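# Swap a spare robot arm and a broken one

## Task

Take the spare robot arm out of the open case on its desk and lay it on the empty desk on the far side of the room, then place the broken arm (the one with red tape) into the case. Both arms are heavy, unpowered and have loose, freely swinging joints. At the end both must be resting motionless: no part of the spare arm may hang past the desk edge, and the broken arm must sit low enough that the lid could close (leave the lid open). Neither arm may drop freely by more than a few centimetres at any point. The case must stay upright on its desk. Release both arms and move the robot away from them. The robot itself must not tip over or be left leaning.

## Robot and tools

Robot: a wheeled base with a vertical column, a tilting head carrying two cameras, and two six-joint arms (left, right), each ending in a two-finger gripper. Folded, it measures 0.73 m long, 0.62 m wide, 1.88 m tall; its front sits 0.40 m ahead of the column. The base can drive forward/back and spin in place but cannot move sideways.

Frames: the base frame has its origin on the floor under the column, between the drive wheels; x ahead, y to the left, z up, metres. left_hand and right_hand are reported in it (the point where the fingers meet; tips reach 8 mm further), with quat_wxyz giving finger direction. Odometry is the base frame as it was when the scene began; base_odometry counts wheel rotation, so slip looks like travel. Heading is positive leftward.

execute_actions: argument actions is a list holding one action or nothing (empty just reports state and pictures). An action may carry base, joints, or both, plus optional speeds; its motions begin together. base holds exactly one relative command measured from where the base last reported itself: translate_m, a straight drive in metres, +forward, -3 to 3; or rotate_rad, a turn in place in radians, +counter-clockwise seen from above, -3.2 to 3.2. joints is a single dictionary naming any joints of either arm or the head; each value is an absolute target, not an offset: head_tilt_rad -0.61 to 1.308 (positive looks downward, 0 level); left_/right_joint1_rad -2.879 to 2.879; joint2 0 to 3.141; joint3 0 to 3.019; joint4 -1.692 to 1.57; joint5 -1.57 to 1.57 (positive swings the hand to the robot's right); joint6 -2.094 to 2.094 (positive rolls clockwise seen from behind the hand); left_/right_gripper_m 0 to 0.093, fingertip gap in metres. speeds can only lower the top speed of translate_m (0.05 to 0.8 m/s) or rotate_rad (0.1 to 1 rad/s); it has no effect on arms. A base move needing more than 8.667 s is refused, as is any bad key or out-of-range number (nothing moves then). No action runs past 15 s. Joints left out of an action may keep pushing toward earlier targets. cameras picks which images return (names: cam_head_left, cam_head_right, cam_left_wrist, cam_right_wrist, nav_camera, or all; [] for none). If a result reports a stop, later motion calls in the same reply are skipped.

wait: seconds from 0 to 10; nothing new is commanded, returns state and pictures. zoom_image: camera plus region [x0, y0, x1, y1] in pixels of that camera's latest full image, origin top-left, at most 504 by 504. finished_scene: scene, the number of the current scene; irreversible, and the result says whether the goal was met, so only call it once the end state is settled.

Arm geometry (typical): with joint1 at -1.57 (left) or 1.57 (right) and joints 5, 6 at 0, the arm moves in a vertical plane straight ahead, 0.23 m off the column. Let a = j2 - 0.35, b = 1.05 + j2 - j3, c = b - j4 (c = 1.57 means fingers straight down). Hand ahead = 0.12 + 0.39 sin a + 0.38 cos b + 0.25 cos c; height = 1.46 + 0.39 cos a - 0.38 sin b - 0.25 sin c. Example: j2, j3, j4 = 0.93, 0.78, 0.14 gives 0.60 m ahead, 1.21 m up. Real hands sag lower and nearer the column by up to 5 cm, around 12 cm under heavy or extended loads. Reach is about 1 m from the shoulder; lowest about 0.47 m up, so the floor is out of reach.

Loads per arm, fingers down: 3.2 kg near 0.4 m ahead at 0.65 to 1.2 m height; 2 kg to 0.6 m ahead; 1 kg to 0.8 m ahead at 0.9 to 1.2 m. A gripper holds roughly 2 to 6 kg. Heavy loads with fingers flatter than about 1.2 rad below horizontal sag. Heavy objects here may need both arms; keep the hands close to the body and lower gently.

Gripper: fingers 7 cm long; close to a target below the object's width ('off_target' is then normal). A reported opening staying 0.002 m or more above target means something is held. Small joint changes (under about 0.03 rad, 0.08 for joints 2 and 3) may not move at all. For gentle contact, step about 0.05 rad per call from your previous target.

Result lines: base_status and joint_status give each motion's ending: done, off_target, contact_stop (base only, a stalled wheel), time_out, not_followed. 'joint command not followed' with a cause line means a self-collision check blocked an arm; back each moved joint off by 0.05 rad or more, or move the other arm away. on_its_own lists uncommanded behaviour; 'held at' is a target, not a position. motor_effort covers only the wheels. turned_by_wheels vs turned_by_imu differing notably signals slip or collision. base_tilt is in degrees. Motor temperatures are listed per arm; MOTOR HOT appears at 85 °C and at 100 °C that arm drops everything (OVER-TEMPERATURE FAULT). A blocked arm keeps pushing and heats; relieve it by sending its reported positions back as targets (a loaded arm sinks slightly). After contact_stop, reverse 0.05 m before turning. Pushing the base for ~3 s cuts the wheel motors for 2 s (wheel_motors_off = 1). Desk tops 0.30 to 1.20 m high can slide over the base and strike the column.

Cameras: head cameras look ahead and down by head_tilt_rad; wrist cameras sit behind the fingers looking along them, tilted back toward the robot when fingers point down; nav_camera is low at the front. Calibration figures are given per camera.

Avoid: dropping or letting arm parts swing down, knocking the case over, arms striking or pressing on each other, hard shoves, and tilting the robot.

Each tool is called after ">>>" as name(argument=value, ...), one argument or row to a line, values as JSON.

## Session

>>> execute_actions(
  actions=[],
)

Scene clock: 0.00 s.
Joint torques (N m, as the arm reports them, + toward a larger angle): no reading
Motor temperatures (°C, as the motors report them): left_arm=[27 33 29 28 27 27] | right_arm=[26 31 26 27 28 26]
base_odometry: x=+0.000 y=+0.000 heading=+0.000 (m, m, rad; odometry frame)
turned_by_wheels: +0.000 (rad since the last result)
turned_by_imu: +0.000 (rad since the last result)
base_tilt: forward=+0.3 right=-0.1 (deg)
base_status: not commanded
joint_positions: head_tilt_rad=+0.872 left_joint1_rad=-1.545 left_joint2_rad=+0.893 left_joint3_rad=+0.422 left_joint4_rad=-0.984 left_joint5_rad=-0.048 left_joint6_rad=-0.087 left_gripper_m=+0.095 right_joint1_rad=+1.568 right_joint2_rad=+0.884 right_joint3_rad=+0.378 right_joint4_rad=-0.932 right_joint5_rad=-0.033 right_joint6_rad=+0.025 right_gripper_m=+0.094
joint_status: not commanded
wheel_motors_off: 0
motor_effort: left_wheel=+3 right_wheel=+2 (%)
left_hand: x=+0.1466 y=+0.2380 z=+1.2574 quat_wxyz=(+0.448, +0.038, -0.892, -0.048) (m; base frame)
right_hand: x=+0.1329 y=-0.2204 z=+1.2549 quat_wxyz=(+0.441, -0.020, -0.897, -0.009) (m; base frame)
pictures: cam_head_left, cam_head_right, cam_left_wrist, cam_right_wrist, nav_camera
camera_calibration (this result's frames):
cam_head_left: T_world_to_cam=[[0.0434284, -0.99896, -0.0139011, 0.0726209], [-0.711408, -0.0211524, -0.702461, 1.11672], [0.701436, 0.0403961, -0.711587, 0.986288], [0, 0, 0, 1]] pos_world=[0.0994692, 0.0563244, 1.48729]
cam_head_right: T_world_to_cam=[[0.0297868, -0.999493, -0.0112186, -0.0251468], [-0.710913, -0.0132941, -0.703154, 1.11249], [0.702649, 0.0289202, -0.710949, 0.977622], [0, 0, 0, 1]] pos_world=[0.104708, -0.0386174, 1.47701]
cam_left_wrist: T_world_to_cam=[[0.0160244, -0.993911, -0.109015, 0.376441], [-0.0126197, -0.109222, 0.993937, -1.2221], [-0.999792, -0.0145515, -0.0142931, 0.293566], [0, 0, 0, 1]] pos_world=[0.272051, 0.244941, 1.25993]
cam_right_wrist: T_world_to_cam=[[-0.0629763, -0.997822, 0.0196217, -0.236211], [-0.0472337, 0.0226186, 0.998628, -1.23404], [-0.996897, 0.0619631, -0.0485552, 0.333428], [0, 0, 0, 1]] pos_world=[0.25923, -0.228445, 1.25317]
Images, in order (width x height): cam_head_left 672x504, cam_head_right 672x504, cam_left_wrist 672x504, cam_right_wrist 672x504, nav_camera 672x504.

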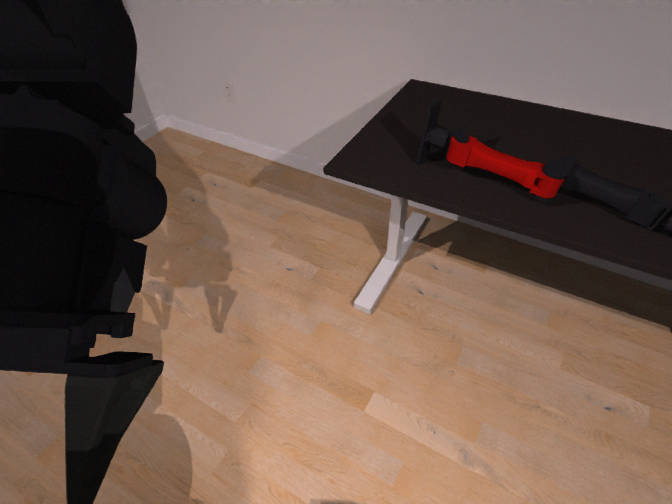

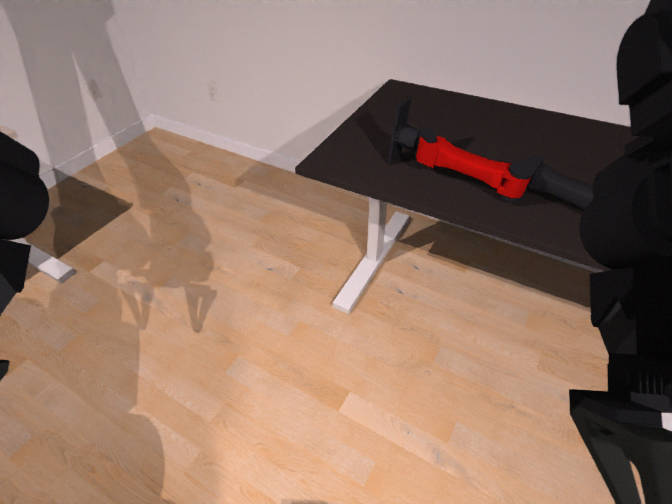

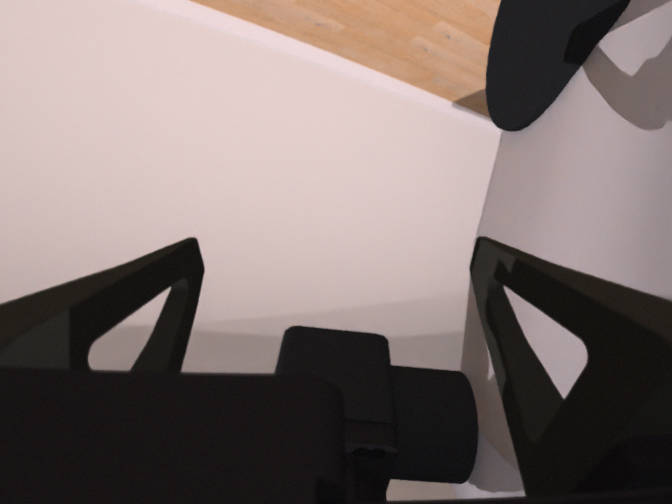

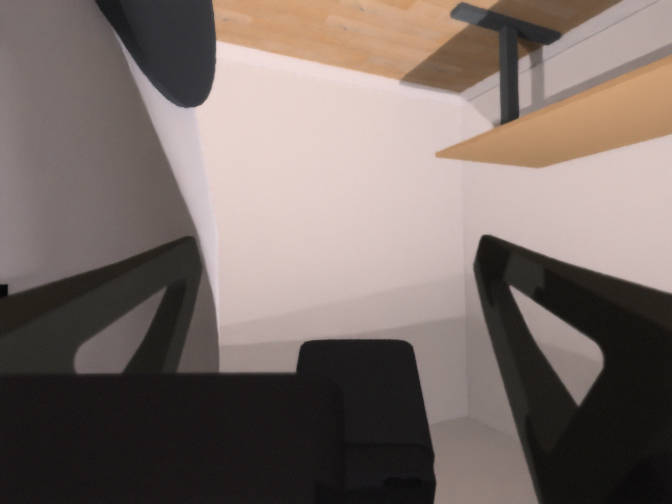

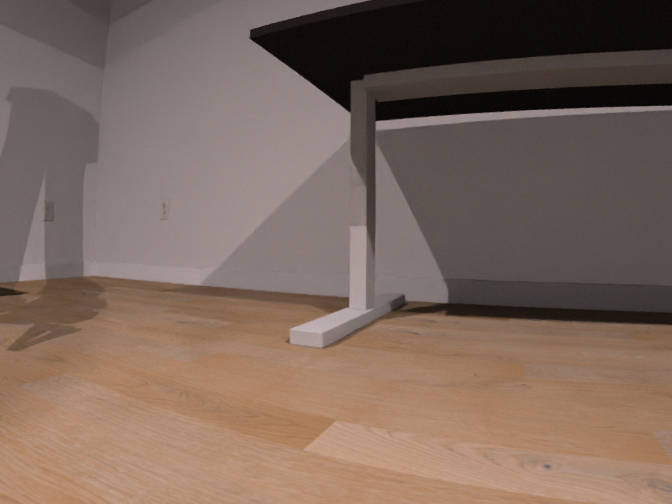

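>>> execute_actions(
  actions=[],
)

Scene clock: 4.00 s.
Joint torques (N m, as the arm reports them, + toward a larger angle): left_arm=[ 0.14 -6.86 -0.72 -1.6  -0.11  0.07] | right_arm=[ 0.08 -8.26 -2.06 -1.78 -0.12 -0.03]
Motor temperatures (°C, as the motors report them): left_arm=[27 33 29 28 27 27] | right_arm=[26 31 26 27 28 26]
base_odometry: x=+0.000 y=+0.000 heading=+0.000 (m, m, rad; odometry frame)
turned_by_wheels: +0.000 (rad since the last result)
turned_by_imu: -0.001 (rad since the last result)
base_tilt: forward=+0.3 right=+0.0 (deg)
base_status: not commanded
joint_positions: head_tilt_rad=+0.872 left_joint1_rad=-1.545 left_joint2_rad=+0.893 left_joint3_rad=+0.422 left_joint4_rad=-0.984 left_joint5_rad=-0.048 left_joint6_rad=-0.087 left_gripper_m=+0.095 right_joint1_rad=+1.568 right_joint2_rad=+0.884 right_joint3_rad=+0.378 right_joint4_rad=-0.932 right_joint5_rad=-0.033 right_joint6_rad=+0.025 right_gripper_m=+0.094
joint_status: not commanded
wheel_motors_off: 0
motor_effort: left_wheel=+3 right_wheel=+4 (%)
left_hand: x=+0.1466 y=+0.2380 z=+1.2574 quat_wxyz=(+0.448, +0.038, -0.892, -0.048) (m; base frame)
right_hand: x=+0.1329 y=-0.2204 z=+1.2549 quat_wxyz=(+0.441, -0.020, -0.897, -0.009) (m; base frame)
pictures: cam_head_left, cam_head_right, cam_left_wrist, cam_right_wrist, nav_camera
camera_calibration (this result's frames):
cam_head_left: T_world_to_cam=[[0.0434284, -0.99896, -0.0139011, 0.072621], [-0.711408, -0.0211524, -0.702461, 1.11672], [0.701436, 0.0403961, -0.711587, 0.986288], [0, 0, 0, 1]] pos_world=[0.0994692, 0.0563244, 1.48729]
cam_head_right: T_world_to_cam=[[0.0297868, -0.999493, -0.0112186, -0.0251468], [-0.710913, -0.0132941, -0.703154, 1.11249], [0.702649, 0.0289202, -0.710949, 0.977622], [0, 0, 0, 1]] pos_world=[0.104708, -0.0386174, 1.47701]
cam_left_wrist: T_world_to_cam=[[0.0160244, -0.993911, -0.109015, 0.376441], [-0.0126197, -0.109222, 0.993937, -1.2221], [-0.999792, -0.0145515, -0.0142931, 0.293566], [0, 0, 0, 1]] pos_world=[0.272051, 0.244941, 1.25993]
cam_right_wrist: T_world_to_cam=[[-0.0629763, -0.997822, 0.0196217, -0.236211], [-0.0472337, 0.0226186, 0.998628, -1.23404], [-0.996897, 0.0619631, -0.0485552, 0.333428], [0, 0, 0, 1]] pos_world=[0.25923, -0.228445, 1.25317]
Images, in order (width x height): cam_head_left 672x504, cam_head_right 672x504, cam_left_wrist 672x504, cam_right_wrist 672x504, nav_camera 672x504.

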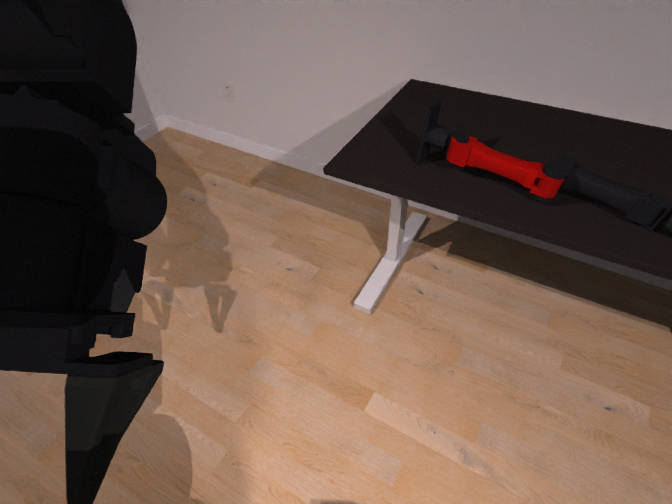

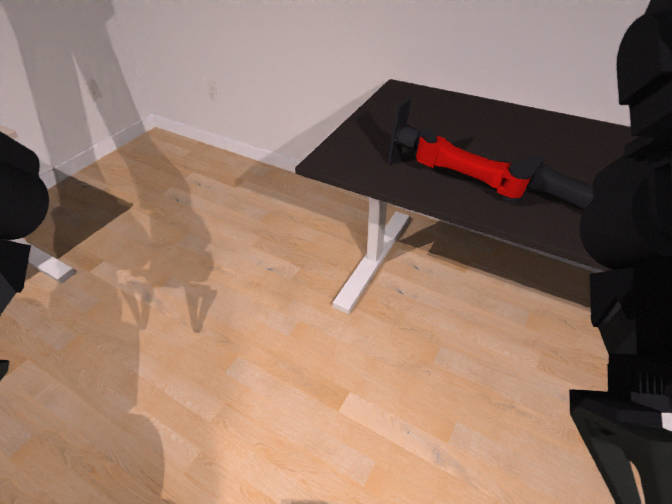

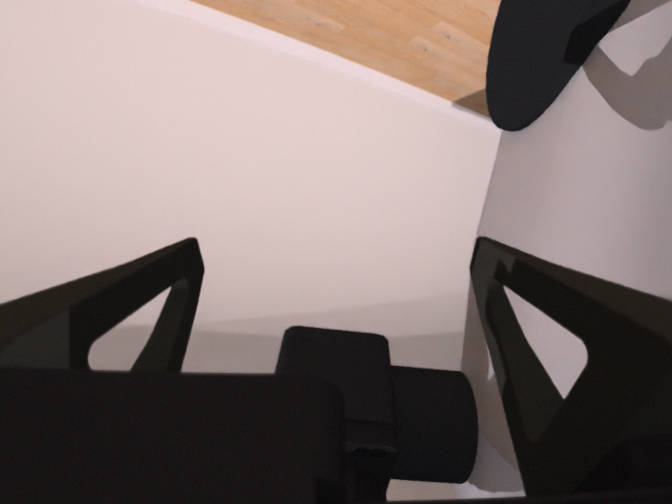

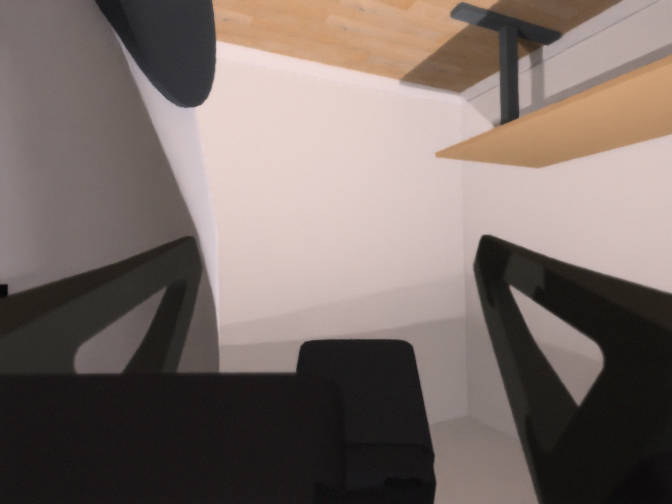

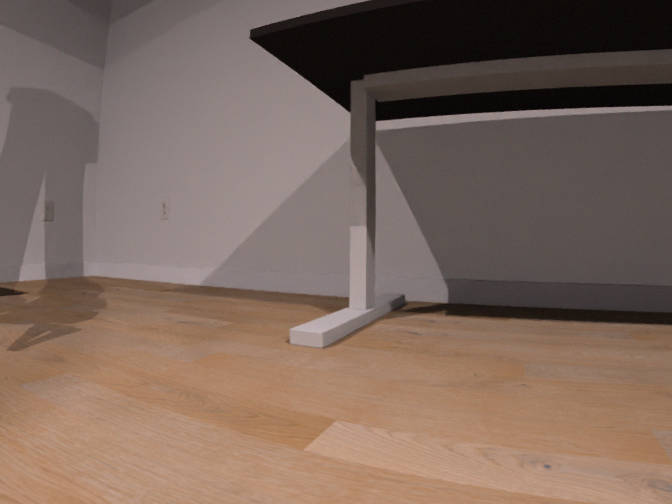

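>>> execute_actions(
  actions=[
    {"base": {"rotate_rad": 1.1}, "joints": {"head_tilt_rad": 0.75}},
  ],
  cameras=["cam_head_left", "cam_head_right", "nav_camera"],
)

Scene clock: 7.73 s.
Joint torques (N m, as the arm reports them, + toward a larger angle): left_arm=[ 0.2  -7.31 -0.76 -1.58 -0.12  0.05] | right_arm=[-0.05 -8.31 -2.   -1.75 -0.12 -0.03]
Motor temperatures (°C, as the motors report them): left_arm=[27 33 29 28 27 27] | right_arm=[26 31 26 27 28 26]
base_odometry: x=+0.000 y=+0.000 heading=+1.100 (m, m, rad; odometry frame)
turned_by_wheels: +1.100 (rad since the last result)
turned_by_imu: +1.083 (rad since the last result)
base_tilt: forward=+0.3 right=-0.1 (deg)
base_status: done
joint_positions: head_tilt_rad=+0.766 left_joint1_rad=-1.545 left_joint2_rad=+0.893 left_joint3_rad=+0.422 left_joint4_rad=-0.984 left_joint5_rad=-0.048 left_joint6_rad=-0.087 left_gripper_m=+0.095 right_joint1_rad=+1.568 right_joint2_rad=+0.884 right_joint3_rad=+0.378 right_joint4_rad=-0.932 right_joint5_rad=-0.033 right_joint6_rad=+0.025 right_gripper_m=+0.094
joint_status: all done
wheel_motors_off: 0
motor_effort: left_wheel=+0(24) right_wheel=+1(36) (%)
left_hand: x=+0.1466 y=+0.2380 z=+1.2574 quat_wxyz=(+0.448, +0.038, -0.892, -0.048) (m; base frame)
right_hand: x=+0.1329 y=-0.2204 z=+1.2549 quat_wxyz=(+0.441, -0.020, -0.897, -0.009) (m; base frame)
pictures: cam_head_left, cam_head_right, nav_camera
camera_calibration (this result's frames):
cam_head_left: T_world_to_cam=[[0.0446525, -0.99896, -0.00924205, 0.0653848], [-0.633333, -0.0211524, -0.773591, 1.22235], [0.77259, 0.0403961, -0.633618, 0.862659], [0, 0, 0, 1]] pos_world=[0.104754, 0.0563244, 1.4928]
cam_head_right: T_world_to_cam=[[0.0308041, -0.999493, -0.00801365, -0.0301333], [-0.632767, -0.0132941, -0.774228, 1.21804], [0.773729, 0.0289202, -0.632856, 0.853805], [0, 0, 0, 1]] pos_world=[0.111048, -0.0386174, 1.48313]
Images, in order (width x height): cam_head_left 672x504, cam_head_right 672x504, nav_camera 672x504.

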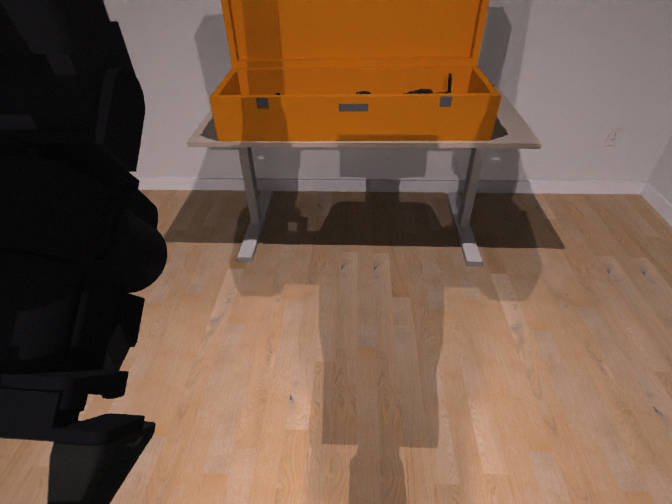

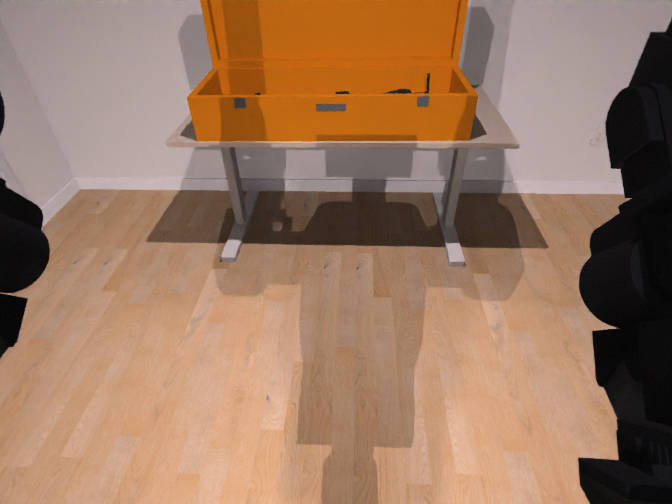

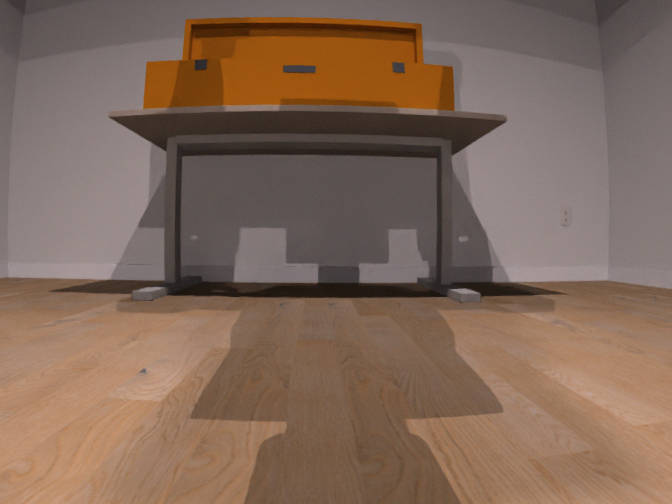

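>>> zoom_image(
  camera="cam_head_right",
  region=[160, 50, 530, 290],
)

>>> zoom_image(
  camera="cam_head_left",
  region=[180, 50, 550, 290],
)

Region (160, 50, 530, 290) of cam_head_right's 672x504 image, scaled by 1.362, with more detail than that image has; it fills the top 327 rows of this view, and the rest is white.

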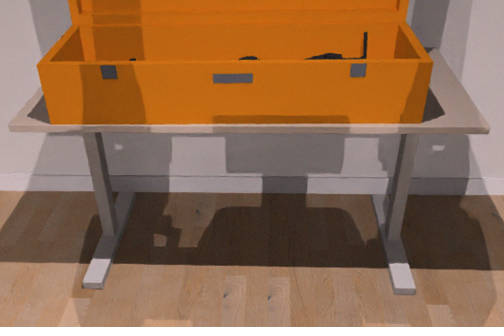

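Region (180, 50, 550, 290) of cam_head_left's 672x504 image, scaled by 1.362, with more detail than that image has; it fills the top 327 rows of this view, and the rest is white.

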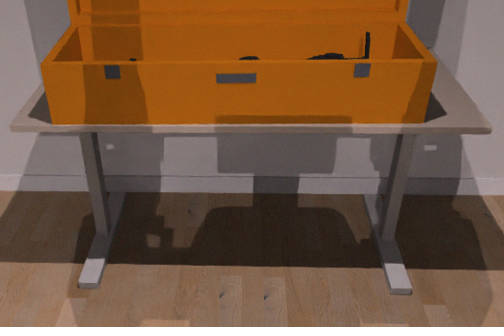

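>>> execute_actions(
  actions=[
    {"base": {"translate_m": 1.0}, "joints": {"head_tilt_rad": 0.95, "left_joint1_rad": -1.569, "left_joint2_rad": 1.166, "left_joint3_rad": 0.766, "left_joint4_rad": -0.12, "left_joint5_rad": 0, "left_joint6_rad": 1.57, "right_joint1_rad": 1.569, "right_joint2_rad": 1.166, "right_joint3_rad": 0.766, "right_joint4_rad": -0.12, "right_joint5_rad": 0, "right_joint6_rad": -1.57}},
  ],
  cameras=["cam_head_left", "cam_head_right", "nav_camera"],
)

Scene clock: 14.10 s.
Joint torques (N m, as the arm reports them, + toward a larger angle): left_arm=[ -0.36 -13.12   1.46   0.48   0.09   0.16] | right_arm=[  0.13 -14.59   0.72   0.67  -0.12  -0.14]
Motor temperatures (°C, as the motors report them): left_arm=[27 33 29 28 27 27] | right_arm=[26 31 26 27 28 26]
base_odometry: x=+0.454 y=+0.891 heading=+1.100 (m, m, rad; odometry frame)
turned_by_wheels: +0.000 (rad since the last result)
turned_by_imu: +0.001 (rad since the last result)
base_tilt: forward=+0.3 right=-0.1 (deg)
base_status: done
joint_positions: head_tilt_rad=+0.951 left_joint1_rad=-1.563 left_joint2_rad=+1.164 left_joint3_rad=+0.770 left_joint4_rad=-0.131 left_joint5_rad=-0.002 left_joint6_rad=+1.562 left_gripper_m=+0.095 right_joint1_rad=+1.568 right_joint2_rad=+1.163 right_joint3_rad=+0.768 right_joint4_rad=-0.133 right_joint5_rad=-0.002 right_joint6_rad=-1.558 right_gripper_m=+0.094
joint_status: all done
wheel_motors_off: 0
motor_effort: left_wheel=+0(42) right_wheel=-1(60) (%)
left_hand: x=+0.4537 y=+0.2286 z=+1.0948 quat_wxyz=(+0.003, -0.703, -0.711, -0.003) (m; base frame)
right_hand: x=+0.4521 y=-0.2267 z=+1.0948 quat_wxyz=(+0.002, +0.702, -0.712, -0.001) (m; base frame)
pictures: cam_head_left, cam_head_right, nav_camera
camera_calibration (this result's frames):
cam_head_left: T_world_to_cam=[[0.0421925, -0.99896, -0.0172933, 0.0779067], [-0.764752, -0.0211524, -0.643977, 1.02932], [0.642942, 0.0403961, -0.764849, 1.07124], [0, 0, 0, 1]] pos_world=[0.095144, 0.0563244, 1.48354]
cam_head_right: T_world_to_cam=[[0.0288059, -0.999493, -0.01354, -0.0215229], [-0.764313, -0.0132941, -0.644708, 1.02515], [0.644201, 0.0289202, -0.764309, 1.06272], [0, 0, 0, 1]] pos_world=[0.099553, -0.0386174, 1.47288]
Images, in order (width x height): cam_head_left 672x504, cam_head_right 672x504, nav_camera 672x504.

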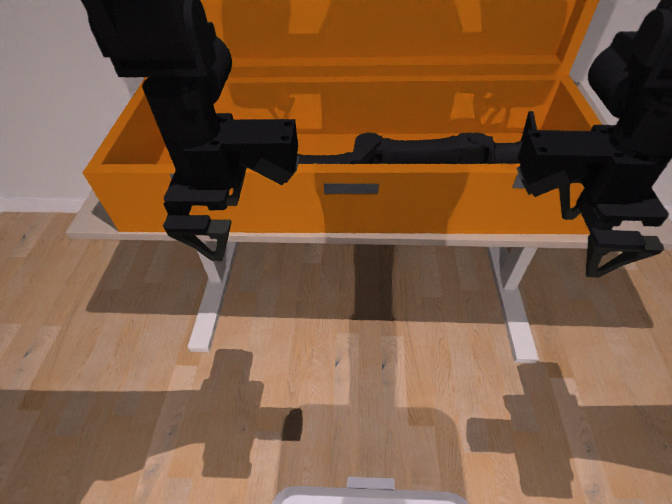

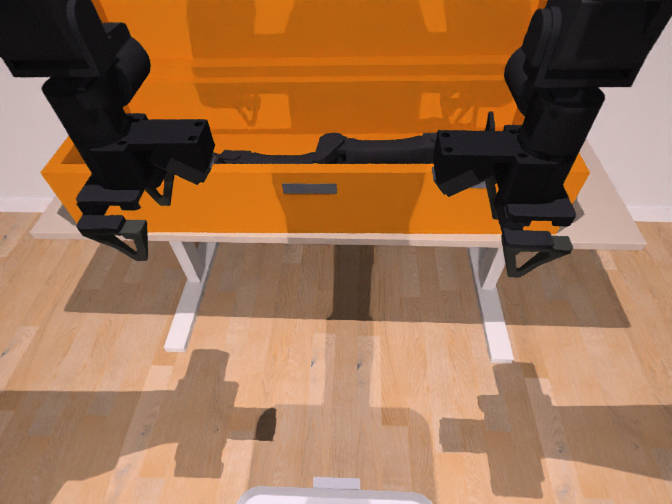

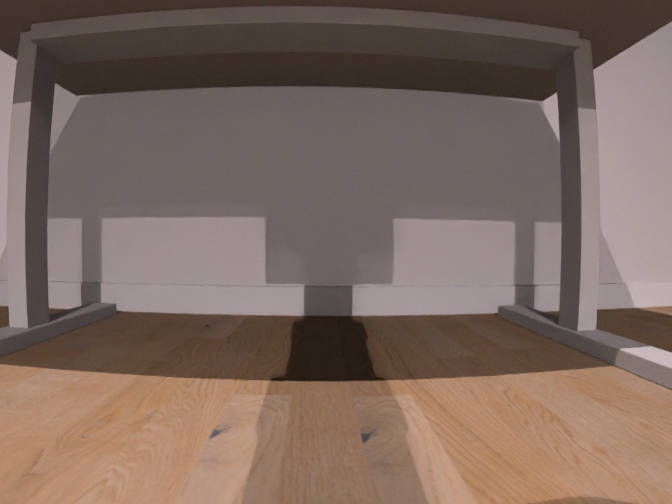

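>>> zoom_image(
  camera="cam_head_right",
  region=[20, 100, 524, 270],
)

>>> zoom_image(
  camera="cam_head_right",
  region=[400, 100, 672, 270],
)

>>> zoom_image(
  camera="cam_head_left",
  region=[270, 90, 610, 260],
)

Region (20, 100, 524, 270) of cam_head_right's 672x504 image, scaled by 1.000; it fills the top 170 rows of this view, and the rest is white.

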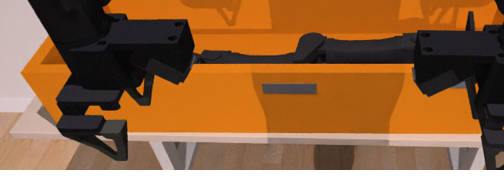

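Region (400, 100, 672, 270) of cam_head_right's 672x504 image, scaled by 1.853, with more detail than that image has; it fills the top 315 rows of this view, and the rest is white.

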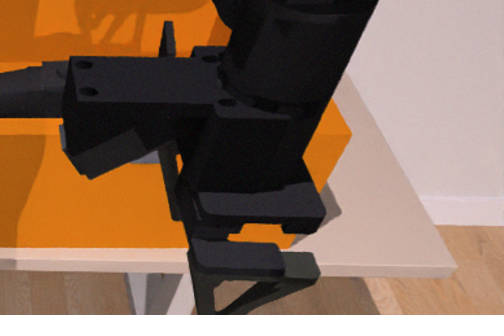

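Region (270, 90, 610, 260) of cam_head_left's 672x504 image, scaled by 1.482, with more detail than that image has.

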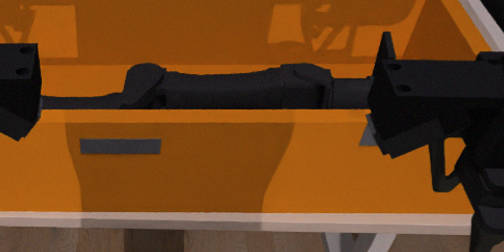

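>>> execute_actions(
  actions=[
    {"base": {"translate_m": 0.5}, "speeds": {"translate_m": 0.4}, "joints": {"head_tilt_rad": 1.2}},
  ],
  cameras=["cam_head_left", "cam_head_right", "cam_left_wrist", "cam_right_wrist"],
)

Scene clock: 21.87 s.
Joint torques (N m, as the arm reports them, + toward a larger angle): left_arm=[ -0.44 -12.58   1.5    0.4    0.09   0.17] | right_arm=[  0.1  -14.26   0.71   0.65  -0.12  -0.14]
Motor temperatures (°C, as the motors report them): left_arm=[27 34 29 28 27 27] | right_arm=[26 32 26 27 28 26]
base_odometry: x=+0.680 y=+1.337 heading=+1.100 (m, m, rad; odometry frame)
turned_by_wheels: +0.000 (rad since the last result)
turned_by_imu: +0.000 (rad since the last result)
base_tilt: forward=+0.3 right=-0.1 (deg)
base_status: done
joint_positions: head_tilt_rad=+1.198 left_joint1_rad=-1.563 left_joint2_rad=+1.164 left_joint3_rad=+0.766 left_joint4_rad=-0.131 left_joint5_rad=-0.002 left_joint6_rad=+1.562 left_gripper_m=+0.095 right_joint1_rad=+1.568 right_joint2_rad=+1.163 right_joint3_rad=+0.767 right_joint4_rad=-0.133 right_joint5_rad=-0.002 right_joint6_rad=-1.558 right_gripper_m=+0.094
joint_status: all done
wheel_motors_off: 0
motor_effort: left_wheel=+0(32) right_wheel=-2(43) (%)
left_hand: x=+0.4515 y=+0.2286 z=+1.0946 quat_wxyz=(+0.005, -0.703, -0.711, -0.001) (m; base frame)
right_hand: x=+0.4514 y=-0.2267 z=+1.0947 quat_wxyz=(+0.002, +0.702, -0.712, -0.002) (m; base frame)
pictures: cam_head_left, cam_head_right, cam_left_wrist, cam_right_wrist
camera_calibration (this result's frames):
cam_head_left: T_world_to_cam=[[0.0366786, -0.99896, -0.0270914, 0.0932716], [-0.899077, -0.0211524, -0.43728, 0.717721], [0.436252, 0.0403961, -0.898917, 1.28804], [0, 0, 0, 1]] pos_world=[0.0799568, 0.0563244, 1.47421]
cam_head_right: T_world_to_cam=[[0.0246173, -0.999493, -0.0201767, -0.0110928], [-0.89883, -0.0132941, -0.438096, 0.713696], [0.437605, 0.0289202, -0.898702, 1.28001], [0, 0, 0, 1]] pos_world=[0.0816234, -0.0386174, 1.46279]
cam_left_wrist: T_world_to_cam=[[-0.999992, 0.00214173, 0.00322764, 0.452664], [0.00363902, 0.804974, 0.593299, -0.835322], [-0.00132748, 0.593306, -0.804976, 0.871652], [0, 0, 0, 1]] pos_world=[0.456858, 0.154286, 1.19579]
cam_right_wrist: T_world_to_cam=[[0.999119, -0.0405172, -0.0109268, -0.448261], [-0.0269968, -0.81993, 0.571827, -0.791744], [-0.032128, -0.571028, -0.820302, 0.909384], [0, 0, 0, 1]] pos_world=[0.455708, -0.148053, 1.19381]
Images, in order (width x height): cam_head_left 672x504, cam_head_right 672x504, cam_left_wrist 672x504, cam_right_wrist 672x504.

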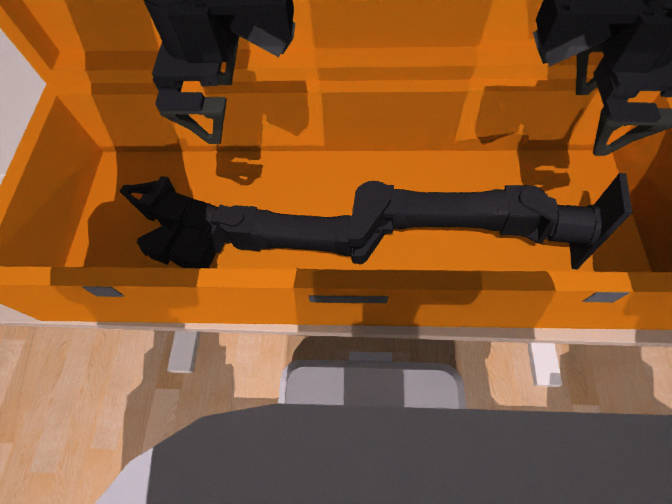

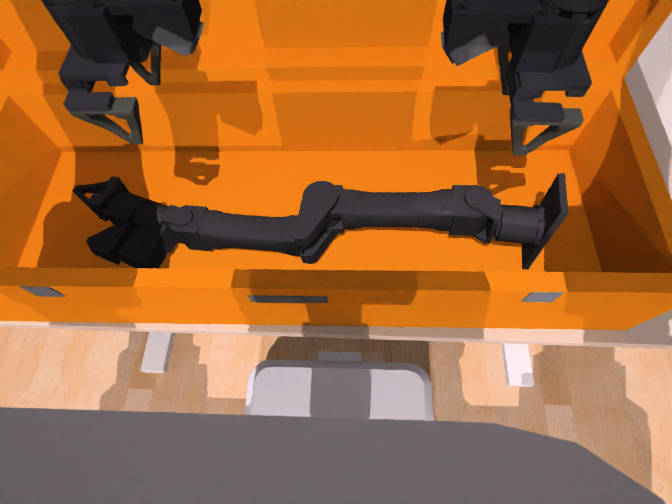

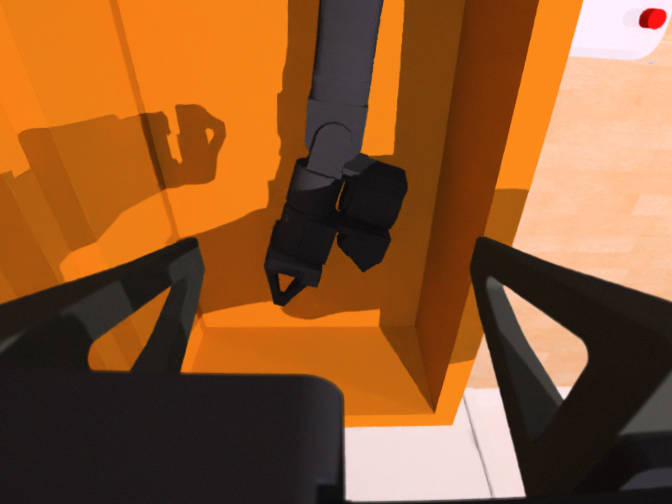

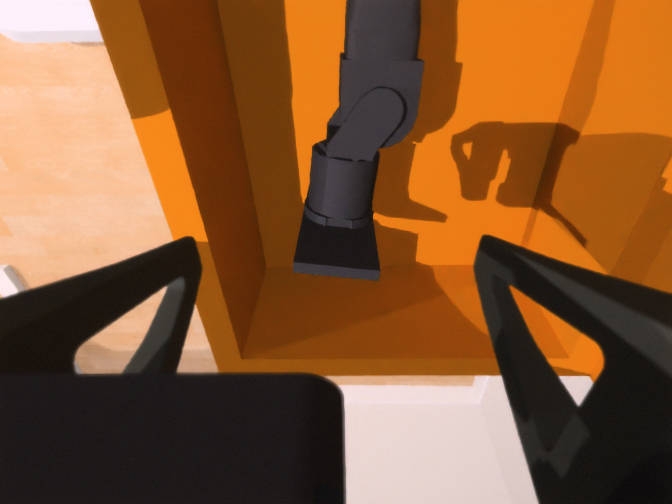

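>>> execute_actions(
  actions=[
    {"base": {"translate_m": 0.05}, "speeds": {"translate_m": 0.2}, "joints": {"left_joint1_rad": -1.579, "left_joint2_rad": 1.493, "left_joint3_rad": 0.766, "left_joint4_rad": 0.212, "left_joint5_rad": -0.009, "left_joint6_rad": 1.685, "right_joint1_rad": 1.663, "right_joint2_rad": 1.474, "right_joint3_rad": 0.87, "right_joint4_rad": 0.089, "right_joint5_rad": 0.081, "right_joint6_rad": -1.523}},
  ],
  cameras=[],
)

>>> execute_actions(
  actions=[
    {"joints": {"left_joint2_rad": 1.782, "left_joint3_rad": 0.97, "left_joint4_rad": 0.297, "right_joint2_rad": 1.755, "right_joint3_rad": 1.063, "right_joint4_rad": 0.177}},
  ],
  cameras=["cam_head_left", "cam_left_wrist", "cam_right_wrist"],
)

Scene clock: 32.10 s.
Joint torques (N m, as the arm reports them, + toward a larger angle): left_arm=[ -0.73 -13.35  -1.95   0.74  -0.08   0.18] | right_arm=[  0.42 -15.37  -0.93   0.37  -0.12   0.03]
Motor temperatures (°C, as the motors report them): left_arm=[27 34 29 28 27 27] | right_arm=[26 32 26 27 28 26]
base_odometry: x=+0.703 y=+1.381 heading=+1.100 (m, m, rad; odometry frame)
turned_by_wheels: +0.000 (rad since the last result)
turned_by_imu: -0.001 (rad since the last result)
base_tilt: forward=+0.3 right=-0.1 (deg)
base_status: done
joint_positions: head_tilt_rad=+1.199 left_joint1_rad=-1.572 left_joint2_rad=+1.502 left_joint3_rad=+0.769 left_joint4_rad=+0.196 left_joint5_rad=-0.006 left_joint6_rad=+1.677 left_gripper_m=+0.095 right_joint1_rad=+1.669 right_joint2_rad=+1.480 right_joint3_rad=+0.867 right_joint4_rad=+0.083 right_joint5_rad=+0.079 right_joint6_rad=-1.531 right_gripper_m=+0.094
joint_status: all done
wheel_motors_off: 0
motor_effort: left_wheel=+0(33) right_wheel=-1(44) (%)
left_hand: x=+0.3934 y=+0.2251 z=+0.9918 quat_wxyz=(+0.006, -0.744, -0.668, +0.003) (m; base frame)
right_hand: x=+0.4360 y=-0.1818 z=+0.9944 quat_wxyz=(-0.001, +0.711, -0.704, -0.004) (m; base frame)
pictures: none
No camera images: the call's "cameras" was empty. Leave "cameras" out to get every camera's image.

Scene clock: 33.27 s.
Joint torques (N m, as the arm reports them, + toward a larger angle): left_arm=[ -0.78 -13.92  -2.4    0.25  -0.06   0.15] | right_arm=[  0.26 -16.12  -2.03   0.33  -0.13   0.03]
Motor temperatures (°C, as the motors report them): left_arm=[27 34 29 28 27 27] | right_arm=[26 32 26 27 28 26]
base_odometry: x=+0.703 y=+1.381 heading=+1.100 (m, m, rad; odometry frame)
turned_by_wheels: +0.000 (rad since the last result)
turned_by_imu: +0.000 (rad since the last result)
base_tilt: forward=+0.3 right=-0.1 (deg)
base_status: not commanded
joint_positions: head_tilt_rad=+1.199 left_joint1_rad=-1.572 left_joint2_rad=+1.790 left_joint3_rad=+0.969 left_joint4_rad=+0.292 left_joint5_rad=-0.006 left_joint6_rad=+1.677 left_gripper_m=+0.095 right_joint1_rad=+1.669 right_joint2_rad=+1.763 right_joint3_rad=+1.062 right_joint4_rad=+0.172 right_joint5_rad=+0.079 right_joint6_rad=-1.531 right_gripper_m=+0.094
joint_status: all done
wheel_motors_off: 0
motor_effort: left_wheel=+0(2) right_wheel=-1(2) (%)
left_hand: x=+0.3919 y=+0.2250 z=+0.8939 quat_wxyz=(+0.004, -0.744, -0.668, +0.000) (m; base frame)
right_hand: x=+0.4339 y=-0.1734 z=+0.8954 quat_wxyz=(-0.001, +0.711, -0.704, -0.004) (m; base frame)
pictures: cam_head_left, cam_left_wrist, cam_right_wrist
camera_calibration (this result's frames):
cam_head_left: T_world_to_cam=[[0.0366683, -0.99896, -0.0271053, 0.0932935], [-0.899242, -0.0211524, -0.436939, 0.717204], [0.435911, 0.0403961, -0.899083, 1.28831], [0, 0, 0, 1]] pos_world=[0.0799318, 0.0563244, 1.4742]
cam_left_wrist: T_world_to_cam=[[-0.992605, 0.121273, 0.00534433, 0.362073], [0.101029, 0.800901, 0.590213, -0.747592], [0.0672964, 0.586388, -0.80723, 0.6888], [0, 0, 0, 1]] pos_world=[0.38857, 0.150934, 0.995323]
cam_right_wrist: T_world_to_cam=[[0.999816, -0.0165628, -0.00964472, -0.428108], [-0.00819907, -0.824452, 0.565873, -0.638199], [-0.0173241, -0.56569, -0.824436, 0.773909], [0, 0, 0, 1]] pos_world=[0.436204, -0.0954617, 0.995049]
Images, in order (width x height): cam_head_left 672x504, cam_left_wrist 672x504, cam_right_wrist 672x504.

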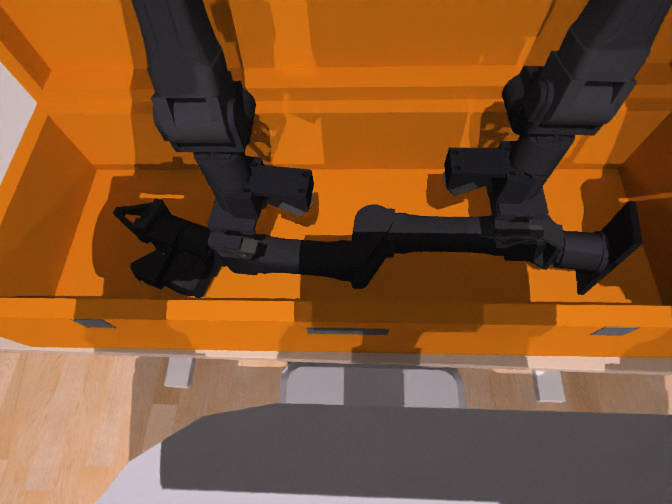

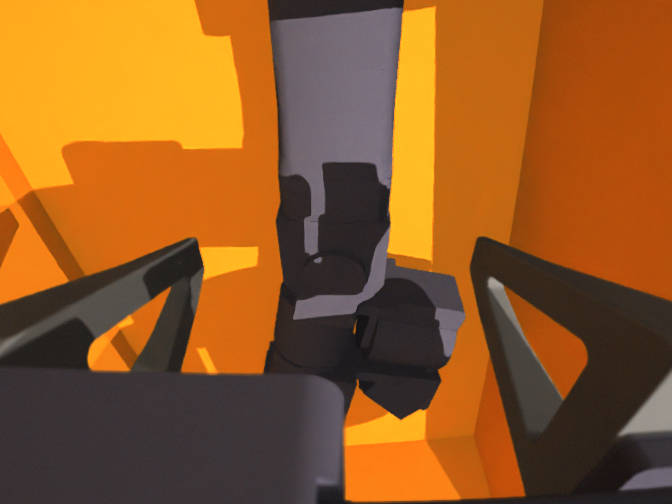

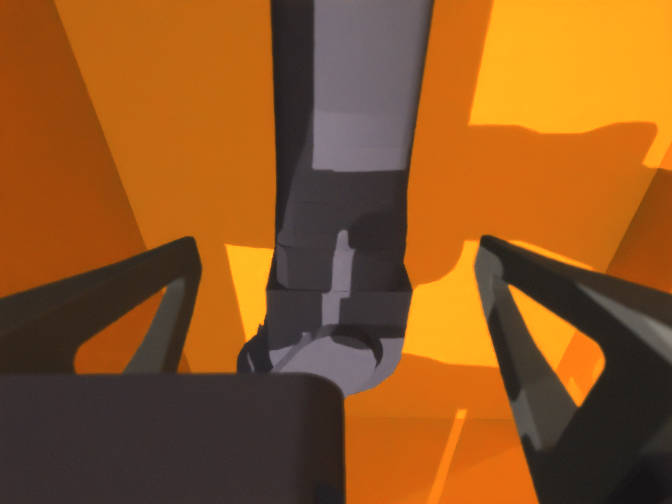

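>>> execute_actions(
  actions=[
    {"joints": {"left_joint2_rad": 1.924, "left_joint3_rad": 1.101, "left_joint4_rad": 0.308, "right_joint2_rad": 1.834, "right_joint3_rad": 1.132, "right_joint4_rad": 0.187, "right_joint6_rad": -1.475}},
  ],
  cameras=["cam_left_wrist", "cam_right_wrist"],
)

Scene clock: 40.17 s.
Joint torques (N m, as the arm reports them, + toward a larger angle): left_arm=[ -0.76 -12.99  -2.77   0.5   -0.1    0.15] | right_arm=[  0.89 -14.18  -2.39   0.64  -0.12   0.07]
Motor temperatures (°C, as the motors report them): left_arm=[27 34 29 28 27 27] | right_arm=[26 32 26 27 28 26]
base_odometry: x=+0.703 y=+1.381 heading=+1.100 (m, m, rad; odometry frame)
turned_by_wheels: +0.000 (rad since the last result)
turned_by_imu: -0.001 (rad since the last result)
base_tilt: forward=+0.3 right=-0.1 (deg)
base_status: not commanded
joint_positions: head_tilt_rad=+1.199 left_joint1_rad=-1.572 left_joint2_rad=+1.915 left_joint3_rad=+1.107 left_joint4_rad=+0.299 left_joint5_rad=-0.006 left_joint6_rad=+1.677 left_gripper_m=+0.095 right_joint1_rad=+1.669 right_joint2_rad=+1.811 right_joint3_rad=+1.138 right_joint4_rad=+0.176 right_joint5_rad=+0.079 right_joint6_rad=-1.486 right_gripper_m=+0.094
joint_status: all done
wheel_motors_off: 0
motor_effort: left_wheel=+0(1) right_wheel=-1(0) (%)
left_hand: x=+0.4053 y=+0.2250 z=+0.8445 quat_wxyz=(-0.003, -0.744, -0.668, -0.007) (m; base frame)
right_hand: x=+0.4550 y=-0.1707 z=+0.8755 quat_wxyz=(-0.013, +0.694, -0.720, +0.007) (m; base frame)
pictures: cam_left_wrist, cam_right_wrist
camera_calibration (this result's frames):
cam_left_wrist: T_world_to_cam=[[-0.992501, 0.121255, -0.0154826, 0.393198], [0.0886103, 0.800909, 0.592194, -0.716398], [0.0842068, 0.586381, -0.805647, 0.639866], [0, 0, 0, 1]] pos_world=[0.399848, 0.150887, 0.94584]
cam_right_wrist: T_world_to_cam=[[0.997708, -0.0639274, 0.0221763, -0.484289], [-0.0653042, -0.823912, 0.562942, -0.595841], [-0.0177161, -0.5631, -0.826199, 0.761564], [0, 0, 0, 1]] pos_world=[0.45776, -0.0930431, 0.975367]
Images, in order (width x height): cam_left_wrist 672x504, cam_right_wrist 672x504.

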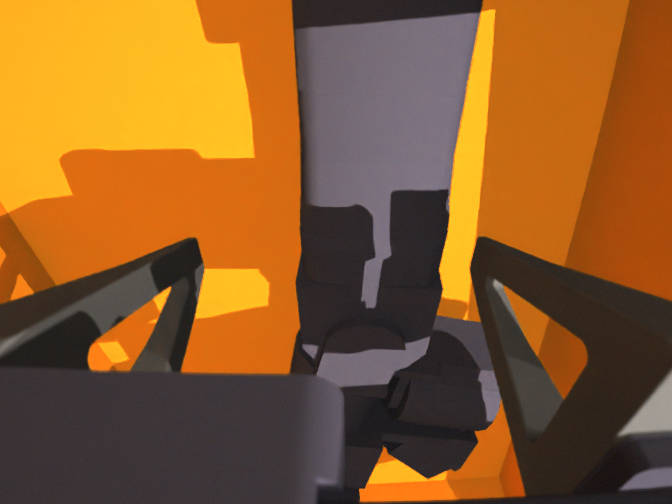

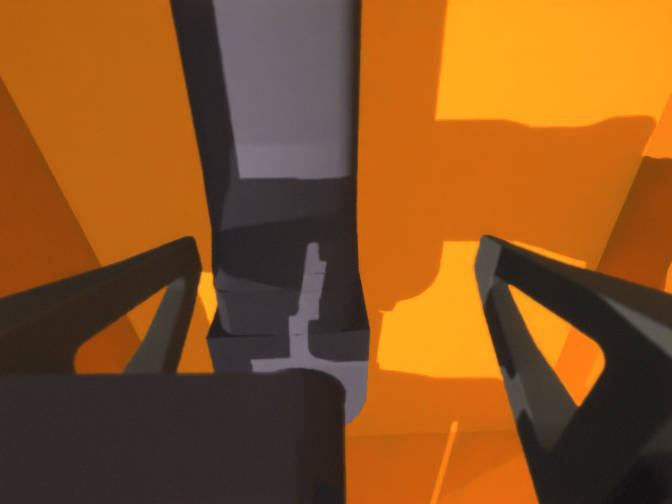

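>>> execute_actions(
  actions=[
    {"joints": {"left_joint2_rad": 1.957, "right_joint2_rad": 1.868}},
  ],
  cameras=["cam_left_wrist", "cam_right_wrist"],
)

Scene clock: 41.90 s.
Joint torques (N m, as the arm reports them, + toward a larger angle): left_arm=[ -0.52 -11.4   -3.04   0.49  -0.07   0.16] | right_arm=[  0.92 -14.16  -2.86   0.52  -0.12   0.06]
Motor temperatures (°C, as the motors report them): left_arm=[27 34 29 28 27 27] | right_arm=[26 33 26 27 28 26]
base_odometry: x=+0.703 y=+1.381 heading=+1.100 (m, m, rad; odometry frame)
turned_by_wheels: +0.000 (rad since the last result)
turned_by_imu: -0.001 (rad since the last result)
base_tilt: forward=+0.3 right=-0.1 (deg)
base_status: not commanded
joint_positions: head_tilt_rad=+1.199 left_joint1_rad=-1.572 left_joint2_rad=+1.938 left_joint3_rad=+1.107 left_joint4_rad=+0.299 left_joint5_rad=-0.006 left_joint6_rad=+1.677 left_gripper_m=+0.095 right_joint1_rad=+1.669 right_joint2_rad=+1.853 right_joint3_rad=+1.138 right_joint4_rad=+0.176 right_joint5_rad=+0.079 right_joint6_rad=-1.486 right_gripper_m=+0.094
joint_status: all done
wheel_motors_off: 0
motor_effort: left_wheel=+0(0) right_wheel=-3(3) (%)
left_hand: x=+0.3907 y=+0.2250 z=+0.8380 quat_wxyz=(+0.005, -0.744, -0.668, +0.001) (m; base frame)
right_hand: x=+0.4307 y=-0.1708 z=+0.8623 quat_wxyz=(+0.003, +0.695, -0.719, -0.007) (m; base frame)
pictures: cam_left_wrist, cam_right_wrist
camera_calibration (this result's frames):
cam_left_wrist: T_world_to_cam=[[-0.992587, 0.121275, 0.00799504, 0.359014], [0.102606, 0.8009, 0.589942, -0.714852], [0.065142, 0.586389, -0.807406, 0.644791], [0, 0, 0, 1]] pos_world=[0.387698, 0.150888, 0.939459]
cam_right_wrist: T_world_to_cam=[[0.998, -0.0604154, -0.0186142, -0.424135], [-0.0392476, -0.82295, 0.566757, -0.604413], [-0.0495593, -0.564893, -0.823675, 0.761436], [0, 0, 0, 1]] pos_world=[0.437301, -0.0928956, 0.961836]
Images, in order (width x height): cam_left_wrist 672x504, cam_right_wrist 672x504.

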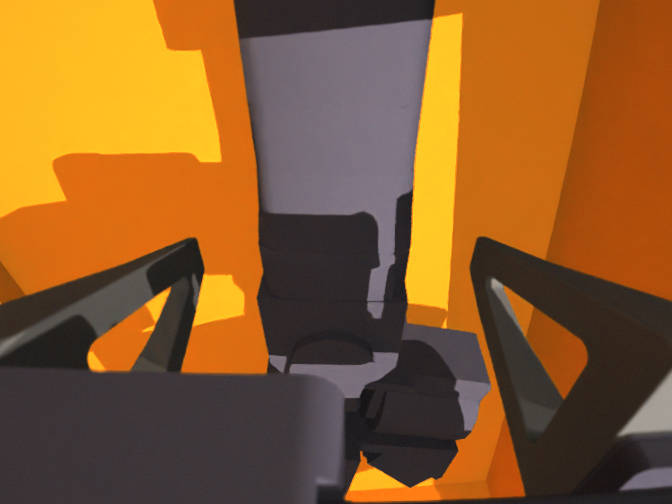

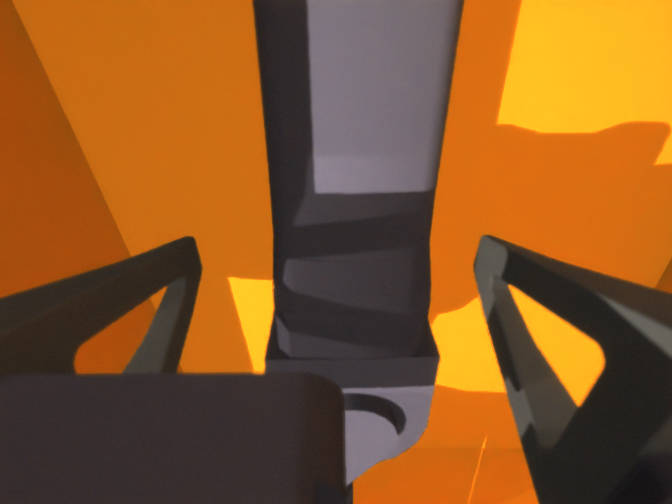

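>>> execute_actions(
  actions=[
    {"joints": {"left_joint2_rad": 2.012, "left_joint3_rad": 1.156, "right_joint2_rad": 1.92, "right_joint3_rad": 1.187}},
  ],
  cameras=["cam_left_wrist", "cam_right_wrist"],
)

Scene clock: 43.47 s.
Joint torques (N m, as the arm reports them, + toward a larger angle): left_arm=[ -0.88 -11.79  -2.85   0.42  -0.08   0.16] | right_arm=[  0.83 -13.92  -2.76   0.56  -0.13   0.07]
Motor temperatures (°C, as the motors report them): left_arm=[27 34 29 28 27 27] | right_arm=[26 33 27 27 28 26]
base_odometry: x=+0.703 y=+1.381 heading=+1.100 (m, m, rad; odometry frame)
turned_by_wheels: +0.000 (rad since the last result)
turned_by_imu: +0.000 (rad since the last result)
base_tilt: forward=+0.3 right=-0.1 (deg)
base_status: not commanded
joint_positions: head_tilt_rad=+1.199 left_joint1_rad=-1.572 left_joint2_rad=+1.998 left_joint3_rad=+1.160 left_joint4_rad=+0.299 left_joint5_rad=-0.006 left_joint6_rad=+1.677 left_gripper_m=+0.095 right_joint1_rad=+1.669 right_joint2_rad=+1.900 right_joint3_rad=+1.192 right_joint4_rad=+0.176 right_joint5_rad=+0.079 right_joint6_rad=-1.486 right_gripper_m=+0.094
joint_status: all done
wheel_motors_off: 0
motor_effort: left_wheel=+0(1) right_wheel=+1(2) (%)
left_hand: x=+0.3856 y=+0.2250 z=+0.8161 quat_wxyz=(+0.007, -0.744, -0.668, +0.004) (m; base frame)
right_hand: x=+0.4350 y=-0.1690 z=+0.8436 quat_wxyz=(+0.000, +0.695, -0.719, -0.005) (m; base frame)
pictures: cam_left_wrist, cam_right_wrist
camera_calibration (this result's frames):
cam_left_wrist: T_world_to_cam=[[-0.992513, 0.12128, 0.0144322, 0.348827], [0.106434, 0.800898, 0.589266, -0.702296], [0.0599077, 0.586391, -0.80781, 0.629767], [0, 0, 0, 1]] pos_world=[0.383236, 0.150871, 0.917537]
cam_right_wrist: T_world_to_cam=[[0.99806, -0.0608982, -0.0129482, -0.433497], [-0.0428754, -0.823089, 0.566291, -0.590221], [-0.0451436, -0.564637, -0.824103, 0.745769], [0, 0, 0, 1]] pos_world=[0.441017, -0.091115, 0.943215]
Images, in order (width x height): cam_left_wrist 672x504, cam_right_wrist 672x504.

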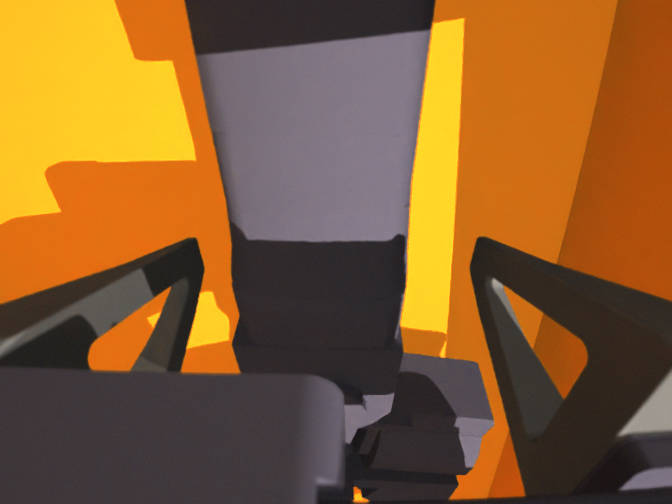

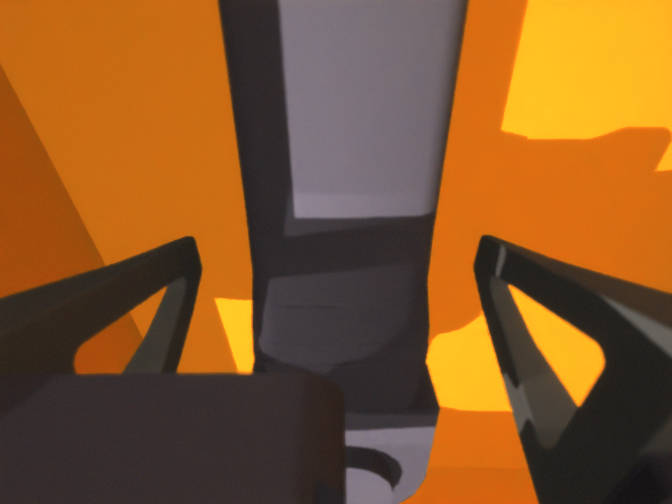

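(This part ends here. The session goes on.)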